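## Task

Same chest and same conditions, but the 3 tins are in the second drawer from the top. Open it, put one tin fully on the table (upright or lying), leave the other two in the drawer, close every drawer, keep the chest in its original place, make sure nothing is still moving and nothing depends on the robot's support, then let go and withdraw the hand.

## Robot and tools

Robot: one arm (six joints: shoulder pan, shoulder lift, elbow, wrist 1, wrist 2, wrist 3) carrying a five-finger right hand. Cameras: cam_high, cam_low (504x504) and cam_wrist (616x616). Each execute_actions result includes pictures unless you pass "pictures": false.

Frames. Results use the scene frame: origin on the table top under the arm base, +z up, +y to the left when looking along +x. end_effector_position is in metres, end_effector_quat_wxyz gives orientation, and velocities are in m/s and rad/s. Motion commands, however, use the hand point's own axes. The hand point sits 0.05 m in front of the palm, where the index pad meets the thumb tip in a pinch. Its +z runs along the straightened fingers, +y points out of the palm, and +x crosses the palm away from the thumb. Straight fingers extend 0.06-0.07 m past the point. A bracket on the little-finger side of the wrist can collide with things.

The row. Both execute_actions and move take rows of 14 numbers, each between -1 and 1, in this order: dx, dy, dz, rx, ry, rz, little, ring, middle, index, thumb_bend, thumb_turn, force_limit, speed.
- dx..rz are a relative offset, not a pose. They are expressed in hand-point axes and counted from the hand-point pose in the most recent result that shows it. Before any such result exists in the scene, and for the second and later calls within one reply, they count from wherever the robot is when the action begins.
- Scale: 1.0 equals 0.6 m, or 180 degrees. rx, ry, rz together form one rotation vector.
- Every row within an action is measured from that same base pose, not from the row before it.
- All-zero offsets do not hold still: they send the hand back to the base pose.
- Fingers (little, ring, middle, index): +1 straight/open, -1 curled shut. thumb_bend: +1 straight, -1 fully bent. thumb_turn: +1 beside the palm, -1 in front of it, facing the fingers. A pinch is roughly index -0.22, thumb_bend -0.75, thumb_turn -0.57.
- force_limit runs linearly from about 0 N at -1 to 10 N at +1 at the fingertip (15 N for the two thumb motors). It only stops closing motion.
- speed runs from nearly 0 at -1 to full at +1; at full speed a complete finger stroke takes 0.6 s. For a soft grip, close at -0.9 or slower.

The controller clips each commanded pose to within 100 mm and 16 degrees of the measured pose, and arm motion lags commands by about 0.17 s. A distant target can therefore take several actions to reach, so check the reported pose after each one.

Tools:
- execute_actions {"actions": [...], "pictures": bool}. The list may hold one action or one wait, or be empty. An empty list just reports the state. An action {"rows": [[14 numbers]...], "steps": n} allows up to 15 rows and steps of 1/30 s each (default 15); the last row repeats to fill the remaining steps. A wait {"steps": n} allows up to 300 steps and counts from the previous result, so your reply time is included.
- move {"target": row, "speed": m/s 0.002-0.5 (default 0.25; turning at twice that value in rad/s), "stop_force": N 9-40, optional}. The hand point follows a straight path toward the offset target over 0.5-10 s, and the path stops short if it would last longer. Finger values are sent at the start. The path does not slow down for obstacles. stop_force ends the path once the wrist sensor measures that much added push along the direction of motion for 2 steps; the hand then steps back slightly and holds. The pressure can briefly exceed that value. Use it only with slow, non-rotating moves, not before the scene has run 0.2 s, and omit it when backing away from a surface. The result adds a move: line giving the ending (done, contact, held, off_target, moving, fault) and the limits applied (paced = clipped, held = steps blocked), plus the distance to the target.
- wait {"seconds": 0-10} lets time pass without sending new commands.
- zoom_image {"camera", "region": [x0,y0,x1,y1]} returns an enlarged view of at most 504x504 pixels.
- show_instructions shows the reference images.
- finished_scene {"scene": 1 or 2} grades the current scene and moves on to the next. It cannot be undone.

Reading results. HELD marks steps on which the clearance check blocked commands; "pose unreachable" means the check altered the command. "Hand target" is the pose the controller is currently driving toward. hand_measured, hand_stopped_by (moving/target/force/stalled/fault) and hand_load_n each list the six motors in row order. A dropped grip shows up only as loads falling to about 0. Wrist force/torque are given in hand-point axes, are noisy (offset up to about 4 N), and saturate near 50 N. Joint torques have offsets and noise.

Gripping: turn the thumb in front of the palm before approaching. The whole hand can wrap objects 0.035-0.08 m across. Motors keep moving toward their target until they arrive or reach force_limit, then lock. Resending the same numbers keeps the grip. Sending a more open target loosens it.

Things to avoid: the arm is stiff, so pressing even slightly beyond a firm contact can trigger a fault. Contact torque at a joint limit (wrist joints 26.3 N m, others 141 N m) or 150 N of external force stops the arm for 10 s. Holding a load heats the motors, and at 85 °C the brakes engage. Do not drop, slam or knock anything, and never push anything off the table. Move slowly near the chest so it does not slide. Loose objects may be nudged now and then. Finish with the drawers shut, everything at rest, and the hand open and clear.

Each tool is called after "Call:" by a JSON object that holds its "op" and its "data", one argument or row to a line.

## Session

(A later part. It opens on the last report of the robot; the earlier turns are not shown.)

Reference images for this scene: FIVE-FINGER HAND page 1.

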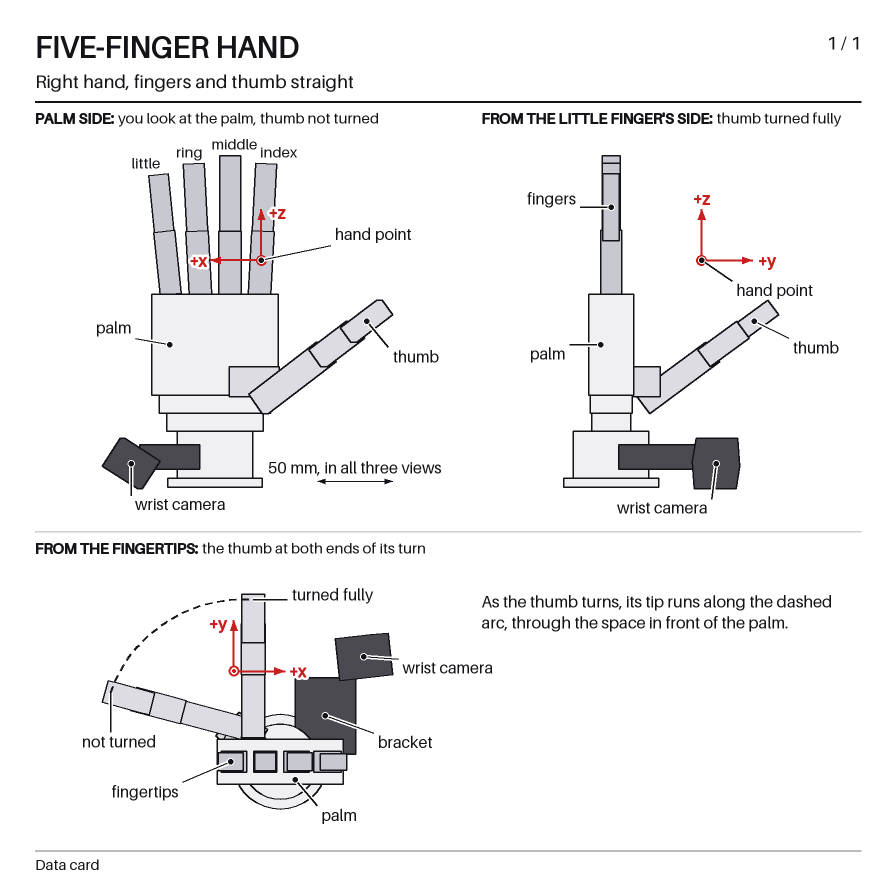

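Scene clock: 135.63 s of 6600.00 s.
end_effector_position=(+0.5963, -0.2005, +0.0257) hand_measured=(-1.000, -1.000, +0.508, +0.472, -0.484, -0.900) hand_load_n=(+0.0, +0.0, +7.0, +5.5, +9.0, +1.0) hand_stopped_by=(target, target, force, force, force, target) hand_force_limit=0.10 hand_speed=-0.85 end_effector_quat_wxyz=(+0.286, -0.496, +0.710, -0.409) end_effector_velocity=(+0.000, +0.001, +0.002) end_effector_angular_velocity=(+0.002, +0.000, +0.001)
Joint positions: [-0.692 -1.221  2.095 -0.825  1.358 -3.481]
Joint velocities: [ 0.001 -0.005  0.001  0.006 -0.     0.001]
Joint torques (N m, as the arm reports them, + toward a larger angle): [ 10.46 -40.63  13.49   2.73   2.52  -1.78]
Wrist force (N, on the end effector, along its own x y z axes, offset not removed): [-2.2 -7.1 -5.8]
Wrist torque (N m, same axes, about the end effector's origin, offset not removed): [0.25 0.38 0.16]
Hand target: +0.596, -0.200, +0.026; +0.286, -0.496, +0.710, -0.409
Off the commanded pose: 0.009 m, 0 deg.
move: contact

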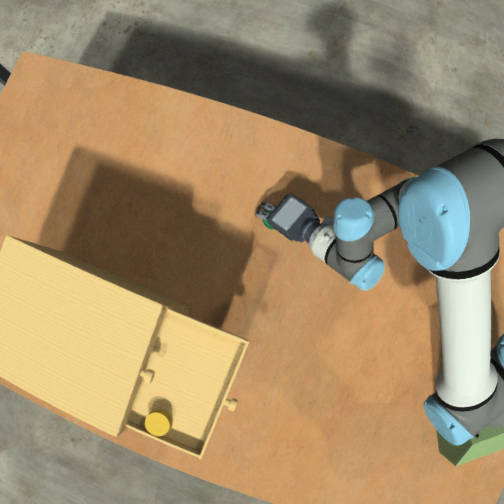

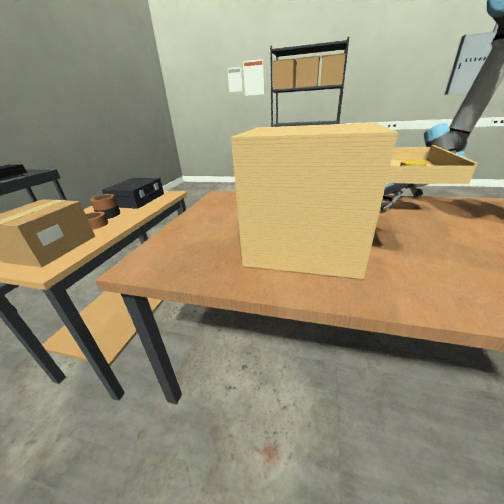

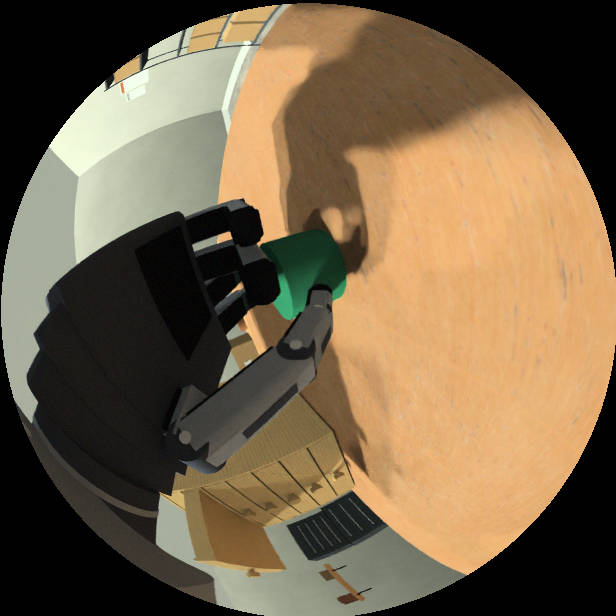

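Call:
{"op": "execute_actions", "data": {
  "actions": [
    {"rows":[[0,0,0,0,0,0,-1,-1,0.85,0.85,-0.3,-0.9,0.1,-0.4]],"steps":15}
  ],
  "pictures": false
}}

Call:
{"op": "move", "data": {
  "target": [0,-0.115,-0.067,0,0,0,-1,-1,0.85,0.85,-0.3,-0.9,0.1,-0.4],
  "speed": 0.1
}}

Scene clock: 137.93 s of 6600.00 s.
end_effector_position=(+0.5964, -0.2004, +0.0257) hand_measured=(-1.000, -1.000, +0.850, +0.848, -0.300, -0.900) hand_load_n=(+0.0, +0.0, +0.0, +0.0, +0.0, +0.0) hand_stopped_by=(target, target, moving, moving, moving, target) hand_force_limit=0.10 hand_speed=-0.40 end_effector_quat_wxyz=(+0.286, -0.496, +0.710, -0.409) end_effector_velocity=(-0.000, -0.000, -0.000) end_effector_angular_velocity=(+0.000, +0.001, -0.000)
Joint positions: [-0.692 -1.222  2.095 -0.825  1.358 -3.481]
Joint velocities: [-0.     0.001 -0.     0.     0.     0.   ]
Joint torques (N m, as the arm reports them, + toward a larger angle): [ -0.03 -23.36 -18.2   -1.98  -3.21   1.57]
Wrist force (N, on the end effector, along its own x y z axes, offset not removed): [1.5 2.2 0.3]
Wrist torque (N m, same axes, about the end effector's origin, offset not removed): [0.34 0.03 0.46]
Hand target: +0.596, -0.200, +0.026; +0.286, -0.496, +0.710, -0.409
Off the commanded pose: 0.000 m, 0 deg.
Steps of this call (steps 1 to 54: nothing new was sent; steps 55 to 69: all 15 steps of this action). Readings (end_effector_position | what the end effector reports):
55: (+0.5963, -0.2004, +0.0260) | hand_measured=(-1.000, -1.000, +0.508, +0.472, -0.484, -0.900) hand_load_n=(+0.0, +0.0, +6.0, +4.5, +10.5, +0.5) hand_stopped_by=(target, target, moving, moving, moving, target) hand_force_limit=0.10 hand_speed=-0.40
56: (+0.5963, -0.2004, +0.0260) | hand_measured=(-1.000, -1.000, +0.508, +0.472, -0.484, -0.900) hand_load_n=(+0.0, +0.0, +6.0, +4.5, +10.5, +0.5) hand_stopped_by=(target, target, moving, moving, moving, target) hand_force_limit=0.10 hand_speed=-0.40
58: (+0.5962, -0.2003, +0.0260) | hand_measured=(-1.000, -1.000, +0.538, +0.502, -0.470, -0.900) hand_load_n=(+0.0, +0.0, +1.5, +1.5, +4.0, +0.0) hand_stopped_by=(target, target, moving, moving, moving, target) hand_force_limit=0.10 hand_speed=-0.40
62: (+0.5963, -0.2003, +0.0259) | hand_measured=(-1.000, -1.000, +0.672, +0.634, -0.388, -0.900) hand_load_n=(+0.0, +0.0, +0.0, +0.0, +0.0, +0.0) hand_stopped_by=(target, target, moving, moving, moving, target) hand_force_limit=0.10 hand_speed=-0.40
69: the state above

Scene clock: 139.47 s of 6600.00 s.
end_effector_position=(+0.5961, -0.2004, +0.1052) hand_measured=(-1.000, -1.000, +0.850, +0.850, -0.300, -0.900) hand_load_n=(+0.0, +0.0, +0.0, +0.0, +0.0, +0.0) hand_stopped_by=(target, target, target, target, target, target) hand_force_limit=0.10 hand_speed=-0.40 end_effector_quat_wxyz=(+0.286, -0.496, +0.710, -0.409) end_effector_velocity=(-0.001, +0.001, +0.002) end_effector_angular_velocity=(+0.001, +0.002, +0.002)
Joint positions: [-0.653 -1.42   2.128 -0.659  1.397 -3.479]
Joint velocities: [ 0.002 -0.007  0.002  0.007  0.001 -0.001]
Joint torques (N m, as the arm reports them, + toward a larger angle): [ 25.24 -41.85   8.5    1.64   2.07   1.22]
Wrist force (N, on the end effector, along its own x y z axes, offset not removed): [1.2 -0.5 0.9]
Wrist torque (N m, same axes, about the end effector's origin, offset not removed): [-0.08 0.03 0.31]
Hand target: +0.596, -0.200, +0.106; +0.286, -0.496, +0.710, -0.409
Off the commanded pose: 0.000 m, 0 deg.
move: done

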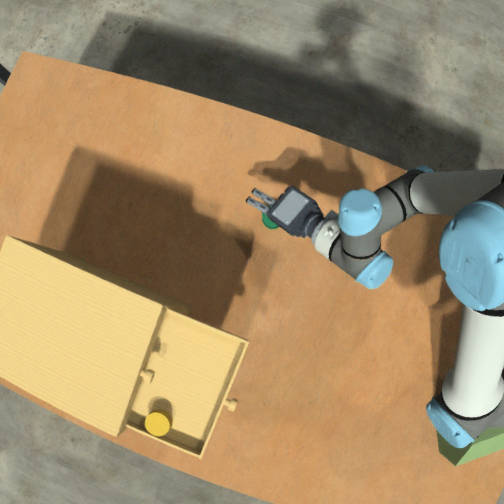

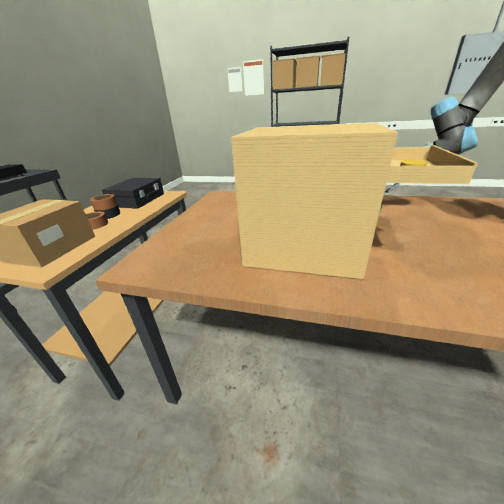

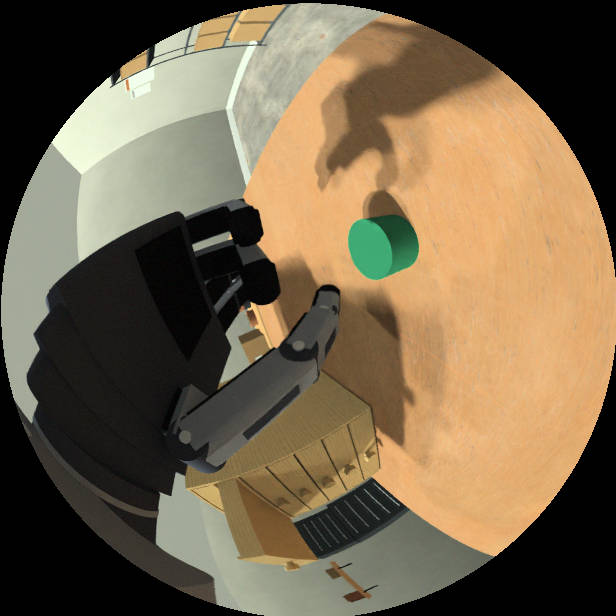

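Call:
{"op": "move", "data": {
  "target": [-0.236,-0.19,-0.487,-0.0825,-0.089,-0.0689,-1,1,-1,1,-0.5,1,0.1,0],
  "speed": 0.3
}}

Call:
{"op": "move", "data": {
  "target": [-0.333,0.03,0.03,0,0,0,-1,1,-1,1,-0.5,1,0.1,0],
  "speed": 0.25
}}

Call:
{"op": "zoom_image", "data": {
  "camera": "cam_high",
  "region": [180,330,340,490]
}}

Scene clock: 145.20 s of 6600.00 s.
end_effector_position=(+0.4609, -0.0006, +0.3502) hand_measured=(-1.000, +1.000, -1.000, +1.000, -0.500, +1.000) hand_load_n=(+0.0, +0.0, +0.0, +0.0, +0.0, +0.0) hand_stopped_by=(target, target, target, target, target, target) hand_force_limit=0.10 hand_speed=0.00 end_effector_quat_wxyz=(-0.270, +0.654, -0.653, +0.270) end_effector_velocity=(-0.002, +0.003, +0.002) end_effector_angular_velocity=(-0.001, +0.007, +0.001)
Joint positions: [ 0.014 -1.859  2.102  0.177  1.884 -3.519]
Joint velocities: [ 0.016  0.006 -0.005  0.008  0.017  0.008]
Joint torques (N m, as the arm reports them, + toward a larger angle): [ 19.94  -3.07 -30.99   2.46   2.28   1.75]
Wrist force (N, on the end effector, along its own x y z axes, offset not removed): [-1.7 -1.6 0.4]
Wrist torque (N m, same axes, about the end effector's origin, offset not removed): [-0.23 0.51 0.03]
Hand target: +0.461, -0.000, +0.350; -0.270, +0.654, -0.653, +0.270
Off the commanded pose: 0.000 m, 0 deg.
After step 90, 0.90 s passed at rest.
move: done

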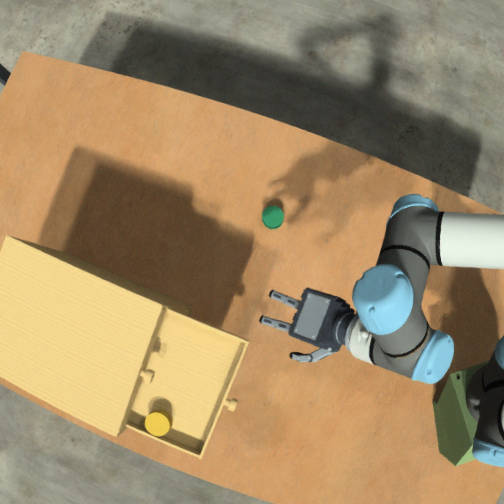

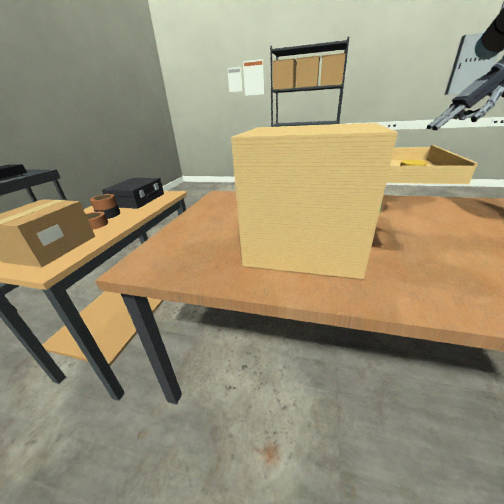

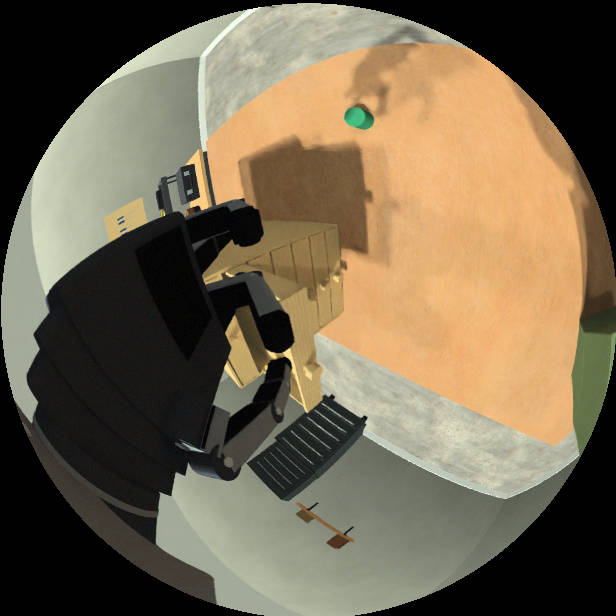

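Scene clock: 146.67 s of 6600.00 s.
end_effector_position=(+0.4608, +0.1988, +0.3249) hand_measured=(-1.000, +1.000, -1.000, +1.000, -0.500, +1.000) hand_load_n=(+0.0, +0.0, +0.0, +0.0, +0.0, +0.0) hand_stopped_by=(target, target, target, target, target, target) hand_force_limit=0.10 hand_speed=0.00 end_effector_quat_wxyz=(-0.271, +0.654, -0.653, +0.270) end_effector_velocity=(+0.001, +0.003, +0.000) end_effector_angular_velocity=(-0.000, +0.001, -0.003)
Joint positions: [ 0.539 -1.348  1.944 -0.021  2.348 -3.229]
Joint velocities: [ 0.005  0.009 -0.008  0.003  0.006  0.006]
Joint torques (N m, as the arm reports them, + toward a larger angle): [ 27.25 -10.93 -28.5    2.37   2.53   1.72]
Wrist force (N, on the end effector, along its own x y z axes, offset not removed): [3.0 3.3 1.1]
Wrist torque (N m, same axes, about the end effector's origin, offset not removed): [0.43 -0.28 0.47]
Hand target: +0.461, +0.199, +0.325; -0.270, +0.654, -0.653, +0.270
Off the commanded pose: 0.001 m, 0 deg.
move: done

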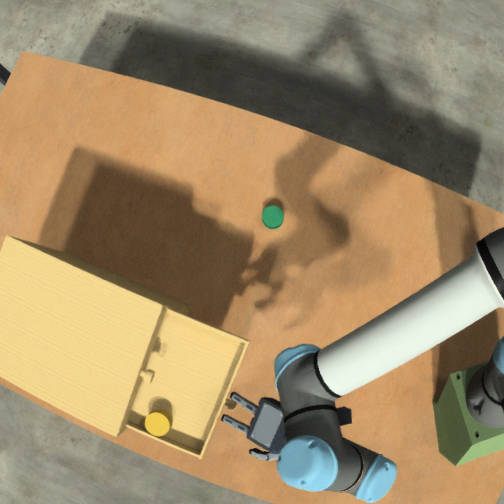

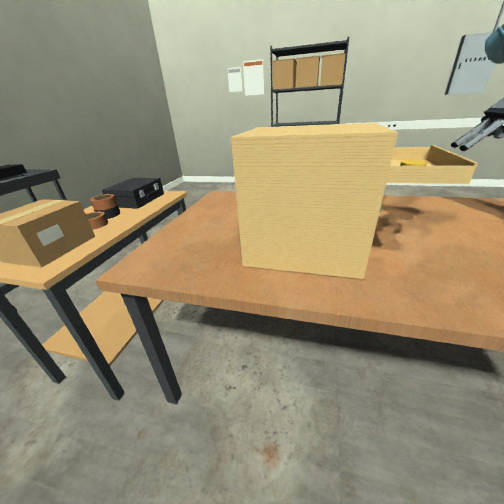

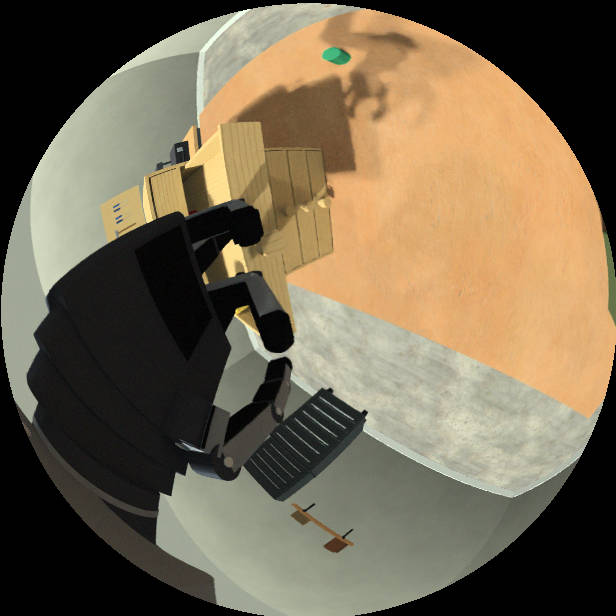

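Region (180, 330, 340, 490) of cam_high's 504x504 image, scaled by 3.150, with more detail than that image has.

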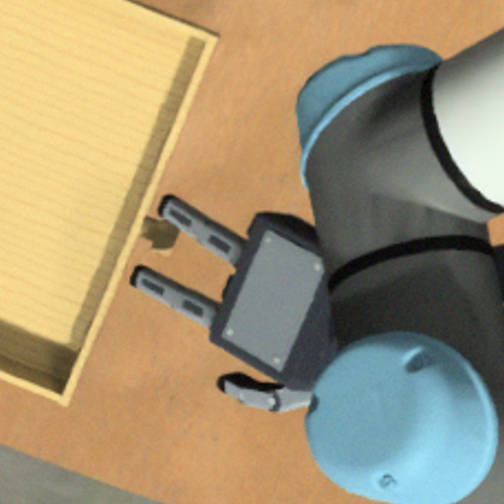

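Call:
{"op": "move", "data": {
  "target": [0.003,0.0415,0.0415,0,0,0,-1,1,-1,1,-0.5,1,0.1,0],
  "speed": 0.04,
  "stop_force": 9
}}

Call:
{"op": "zoom_image", "data": {
  "camera": "cam_high",
  "region": [180,330,340,490]
}}

Call:
{"op": "zoom_image", "data": {
  "camera": "cam_low",
  "region": [404,100,504,200]
}}

Scene clock: 149.67 s of 6600.00 s.
end_effector_position=(+0.4608, +0.1970, +0.2900) hand_measured=(-1.000, +1.000, -1.000, +1.000, -0.500, +1.000) hand_load_n=(+0.0, +0.0, +0.0, +0.0, +0.0, +0.0) hand_stopped_by=(target, target, target, target, target, target) hand_force_limit=0.10 hand_speed=0.00 end_effector_quat_wxyz=(-0.271, +0.654, -0.653, +0.270) end_effector_velocity=(-0.000, +0.001, -0.002) end_effector_angular_velocity=(+0.001, -0.002, +0.001)
Joint positions: [ 0.483 -1.327  2.003 -0.129  2.301 -3.27 ]
Joint velocities: [-0.003  0.001  0.004 -0.009 -0.004 -0.003]
Joint torques (N m, as the arm reports them, + toward a larger angle): [  2.39 -12.75   1.47  -1.55  -2.93  -1.65]
Wrist force (N, on the end effector, along its own x y z axes, offset not removed): [1.4 0.9 0.2]
Wrist torque (N m, same axes, about the end effector's origin, offset not removed): [0.05 0.02 0.18]
Hand target: +0.461, +0.197, +0.290; -0.271, +0.654, -0.653, +0.270
Off the commanded pose: 0.000 m, 0 deg.
move: done

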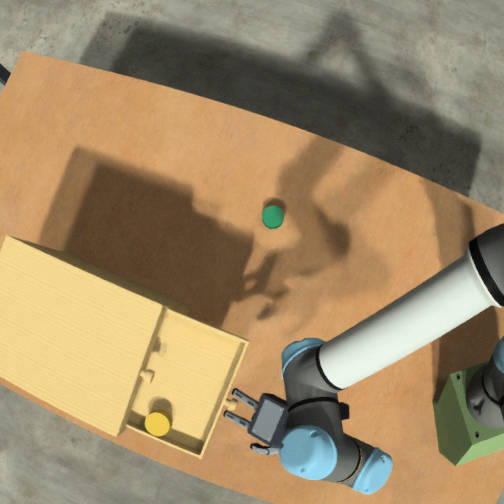

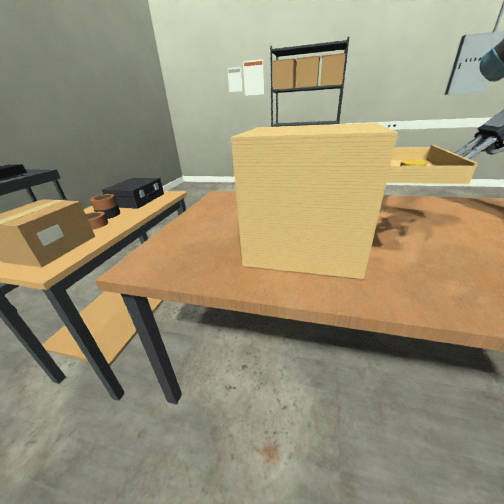

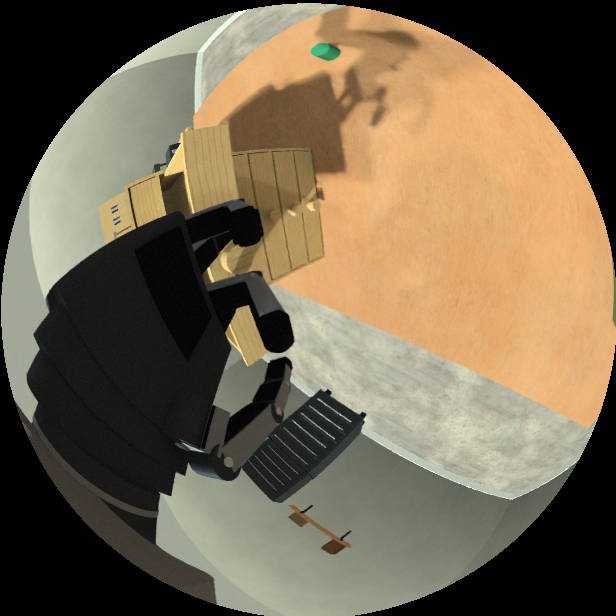

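Region (180, 330, 340, 490) of cam_high's 504x504 image, scaled by 3.150, with more detail than that image has.

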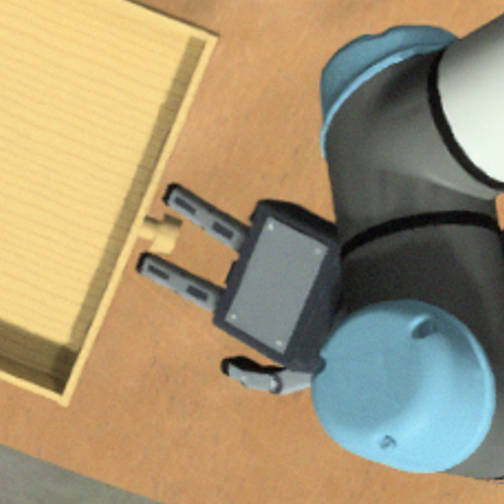

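Region (404, 100, 504, 200) of cam_low's 504x504 image, scaled by 5.040, with more detail than that image has.

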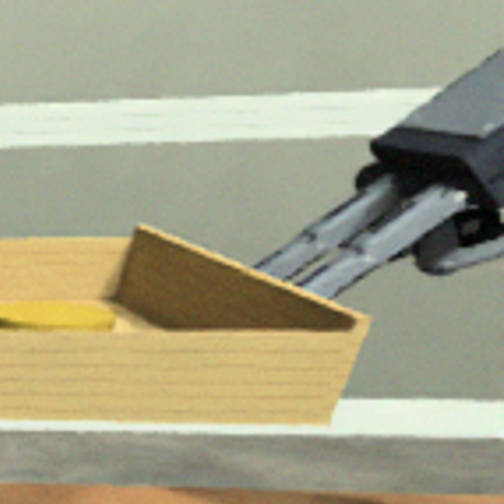

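Call:
{"op": "move", "data": {
  "target": [0,-0.165,0.165,0,0,0,-1,1,-1,1,-0.5,1,0.1,0],
  "speed": 0.03,
  "stop_force": 15
}}

Call:
{"op": "zoom_image", "data": {
  "camera": "cam_high",
  "region": [100,290,260,450]
}}

Scene clock: 155.77 s of 6600.00 s.
end_effector_position=(+0.6005, +0.1972, +0.2900) hand_measured=(-1.000, +1.000, -1.000, +1.000, -0.500, +1.000) hand_load_n=(+0.0, -0.5, +0.0, +0.0, +0.0, +0.0) hand_stopped_by=(target, target, target, target, target, target) hand_force_limit=0.10 hand_speed=0.00 end_effector_quat_wxyz=(-0.271, +0.654, -0.653, +0.270) end_effector_velocity=(+0.003, +0.000, +0.000) end_effector_angular_velocity=(-0.000, +0.000, +0.000)
Joint positions: [ 0.363 -1.173  1.653  0.019  2.197 -3.346]
Joint velocities: [-0.001  0.004 -0.008  0.004 -0.001 -0.001]
Joint torques (N m, as the arm reports them, + toward a larger angle): [  5.81 -18.32 -30.73   1.97  -3.1   -1.56]
Wrist force (N, on the end effector, along its own x y z axes, offset not removed): [1.8 0.3 -3.2]
Wrist torque (N m, same axes, about the end effector's origin, offset not removed): [0.10 0.19 0.27]
Hand target: +0.601, +0.197, +0.290; -0.271, +0.654, -0.653, +0.270
Off the commanded pose: 0.000 m, 0 deg.
move: done

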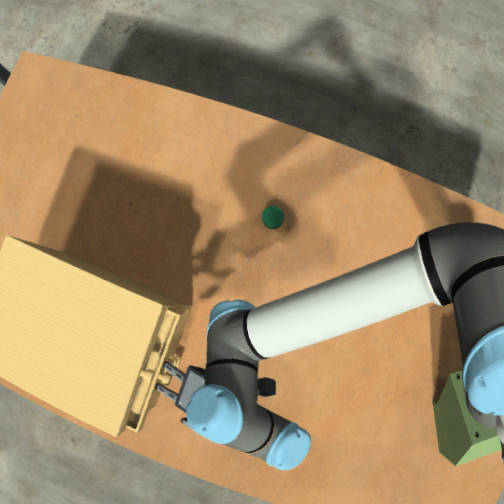

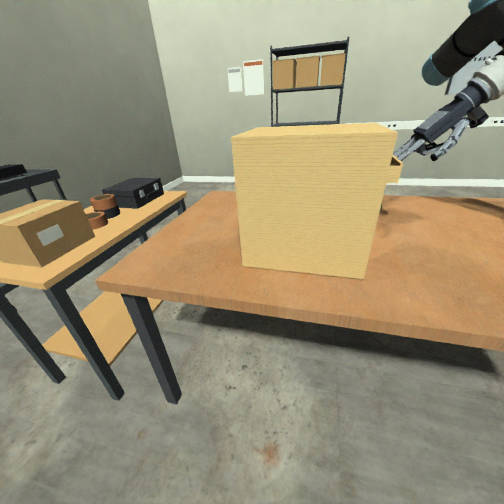

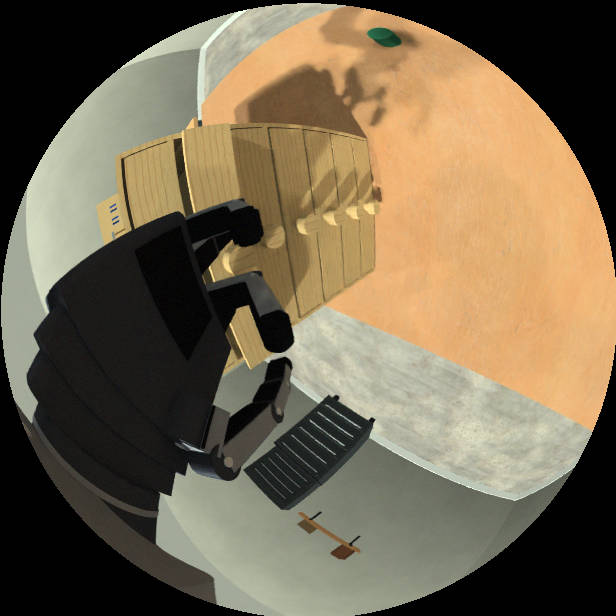

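Region (100, 290, 260, 450) of cam_high's 504x504 image, scaled by 3.150, with more detail than that image has.

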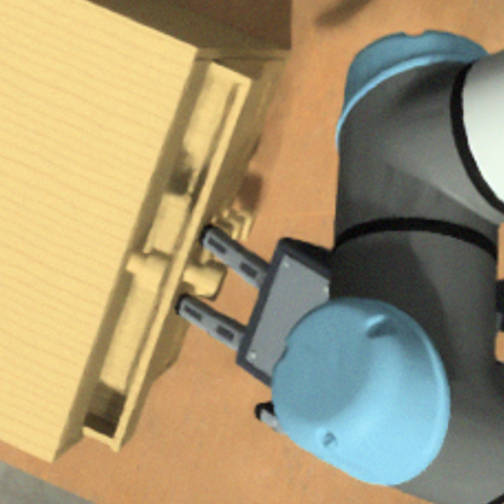

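Call:
{"op": "move", "data": {
  "target": [0,-0.047,0.047,0,0,0,-1,1,-1,1,-0.5,1,0.1,0],
  "speed": 0.008,
  "stop_force": 10
}}

Call:
{"op": "zoom_image", "data": {
  "camera": "cam_high",
  "region": [100,290,260,450]
}}

Call:
{"op": "zoom_image", "data": {
  "camera": "cam_low",
  "region": [340,100,440,200]
}}

Scene clock: 161.60 s of 6600.00 s.
end_effector_position=(+0.6280, +0.1972, +0.2899) hand_measured=(-1.000, +1.000, -1.000, +1.000, -0.500, +1.000) hand_load_n=(+0.0, -4.0, +0.0, -2.5, +0.0, +0.0) hand_stopped_by=(target, target, target, target, target, target) hand_force_limit=0.10 hand_speed=0.00 end_effector_quat_wxyz=(-0.271, +0.654, -0.653, +0.270) end_effector_velocity=(-0.002, -0.000, -0.001) end_effector_angular_velocity=(+0.001, -0.000, -0.000)
Joint positions: [ 0.346 -1.134  1.571  0.056  2.182 -3.356]
Joint velocities: [ 0.    -0.004  0.009 -0.005 -0.     0.001]
Joint torques (N m, as the arm reports them, + toward a larger angle): [ 22.37 -39.59  -6.51  -4.99   0.88   1.55]
Wrist force (N, on the end effector, along its own x y z axes, offset not removed): [3.1 6.5 -19.5]
Wrist torque (N m, same axes, about the end effector's origin, offset not removed): [0.88 0.69 0.59]
Hand target: +0.628, +0.197, +0.290; -0.271, +0.654, -0.653, +0.270
Off the commanded pose: 0.012 m, 0 deg.
move: contact

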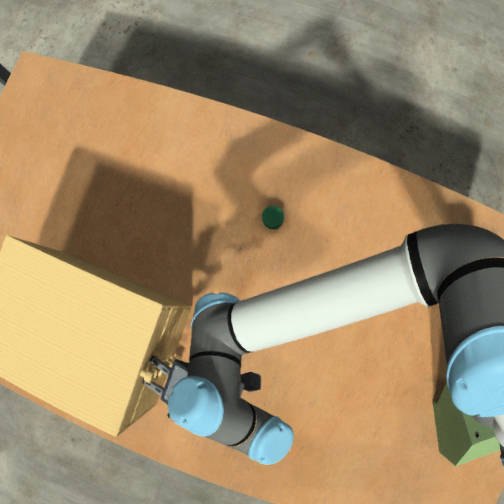

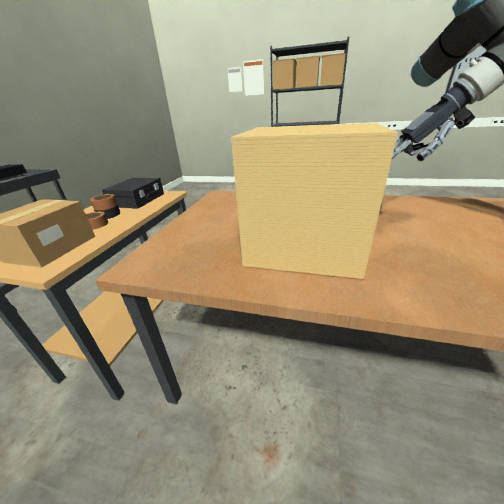

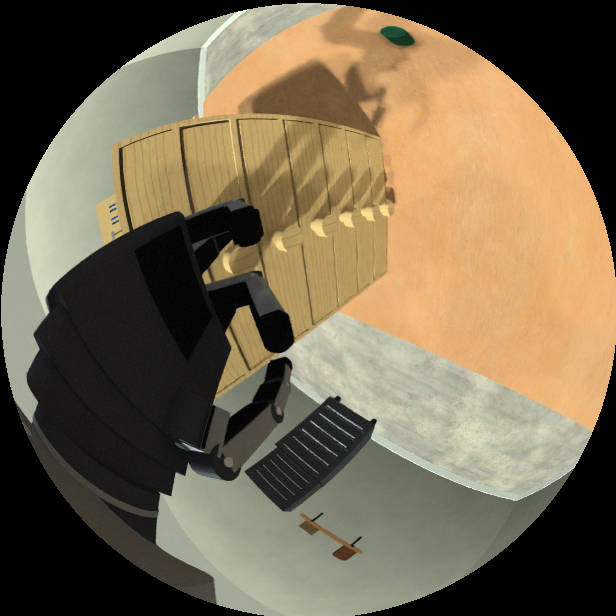

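Region (100, 290, 260, 450) of cam_high's 504x504 image, scaled by 3.150, with more detail than that image has.

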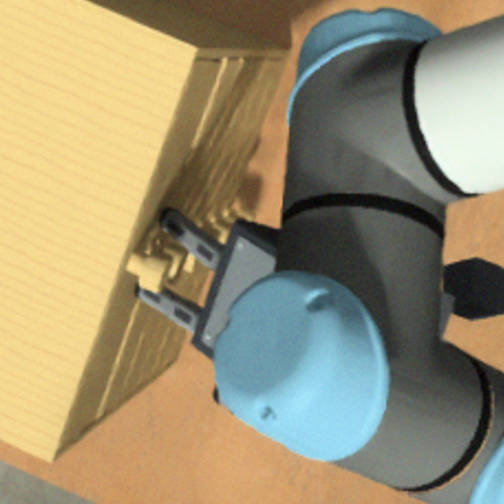

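Region (340, 100, 440, 200) of cam_low's 504x504 image, scaled by 5.040, with more detail than that image has.

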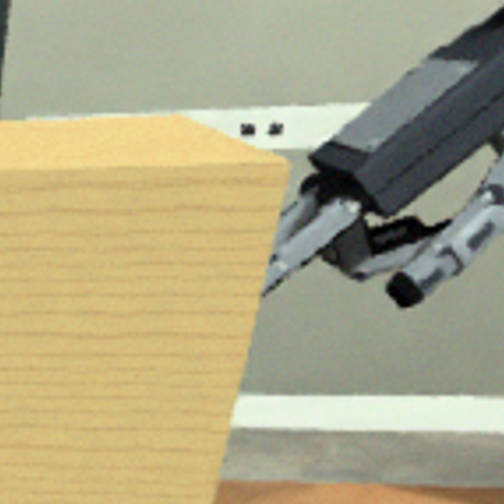

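Call:
{"op": "move", "data": {
  "target": [0.05,0.165,-0.165,0,0,0,-1,1,-1,1,-0.5,1,0.1,0],
  "speed": 0.12
}}

Call:
{"op": "zoom_image", "data": {
  "camera": "cam_high",
  "region": [0,220,240,460]
}}

Call:
{"op": "zoom_image", "data": {
  "camera": "cam_wrist",
  "region": [120,100,400,380]
}}

Scene clock: 165.50 s of 6600.00 s.
end_effector_position=(+0.4883, +0.1671, +0.2898) hand_measured=(-1.000, +1.000, -1.000, +1.000, -0.500, +1.000) hand_load_n=(+0.0, +0.0, +0.0, +0.0, +0.0, +0.0) hand_stopped_by=(target, target, target, target, target, target) hand_force_limit=0.10 hand_speed=0.00 end_effector_quat_wxyz=(-0.270, +0.654, -0.653, +0.270) end_effector_velocity=(-0.002, -0.000, +0.001) end_effector_angular_velocity=(+0.000, -0.001, +0.000)
Joint positions: [ 0.391 -1.374  1.989 -0.106  2.221 -3.33 ]
Joint velocities: [ 0.002 -0.005  0.006 -0.002  0.001  0.   ]
Joint torques (N m, as the arm reports them, + toward a larger angle): [ 27.98 -33.56   0.86  -1.84   2.33   1.62]
Wrist force (N, on the end effector, along its own x y z axes, offset not removed): [0.4 0.4 1.3]
Wrist torque (N m, same axes, about the end effector's origin, offset not removed): [0.02 0.24 0.23]
Hand target: +0.488, +0.167, +0.290; -0.271, +0.654, -0.653, +0.270
Off the commanded pose: 0.000 m, 0 deg.
move: done

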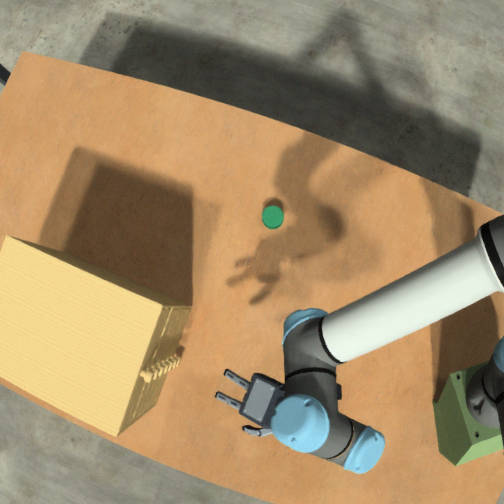

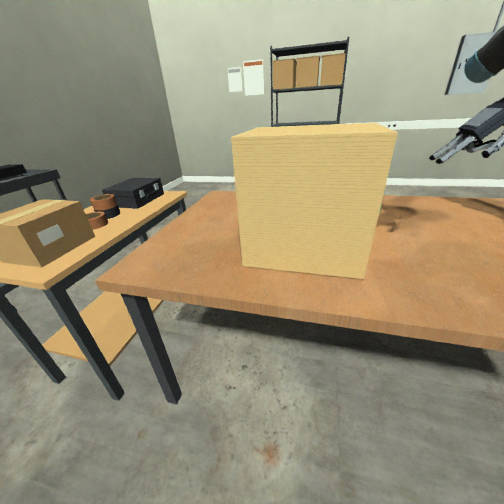

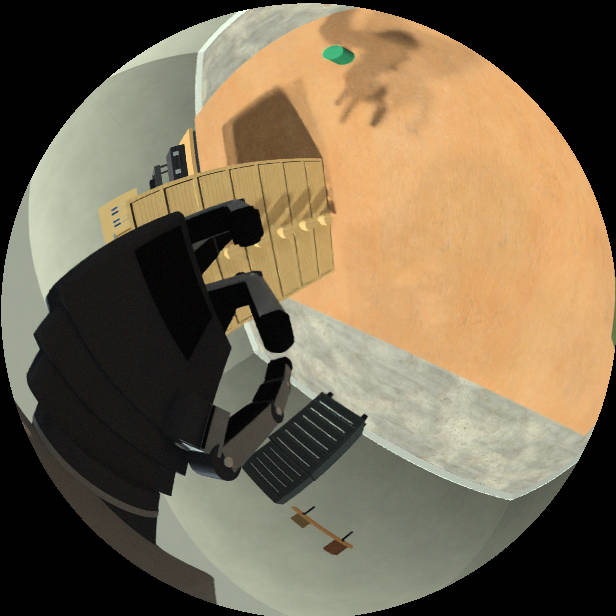

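Region (0, 220, 240, 460) of cam_high's 504x504 image, scaled by 2.100, with more detail than that image has.

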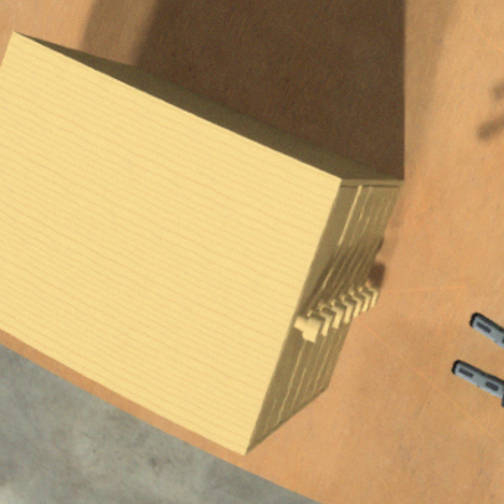

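Region (120, 100, 400, 380) of cam_wrist's 616x616 image, scaled by 1.800, with more detail than that image has.

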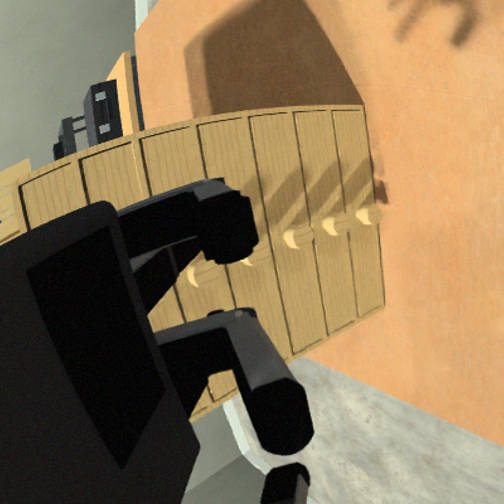

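All drawers are flush, the chest is unmoved and the tin stands on the table.

Call:
{"op": "finished_scene", "data": {
  "scene": 2
}}

The scene is finished: the task was done.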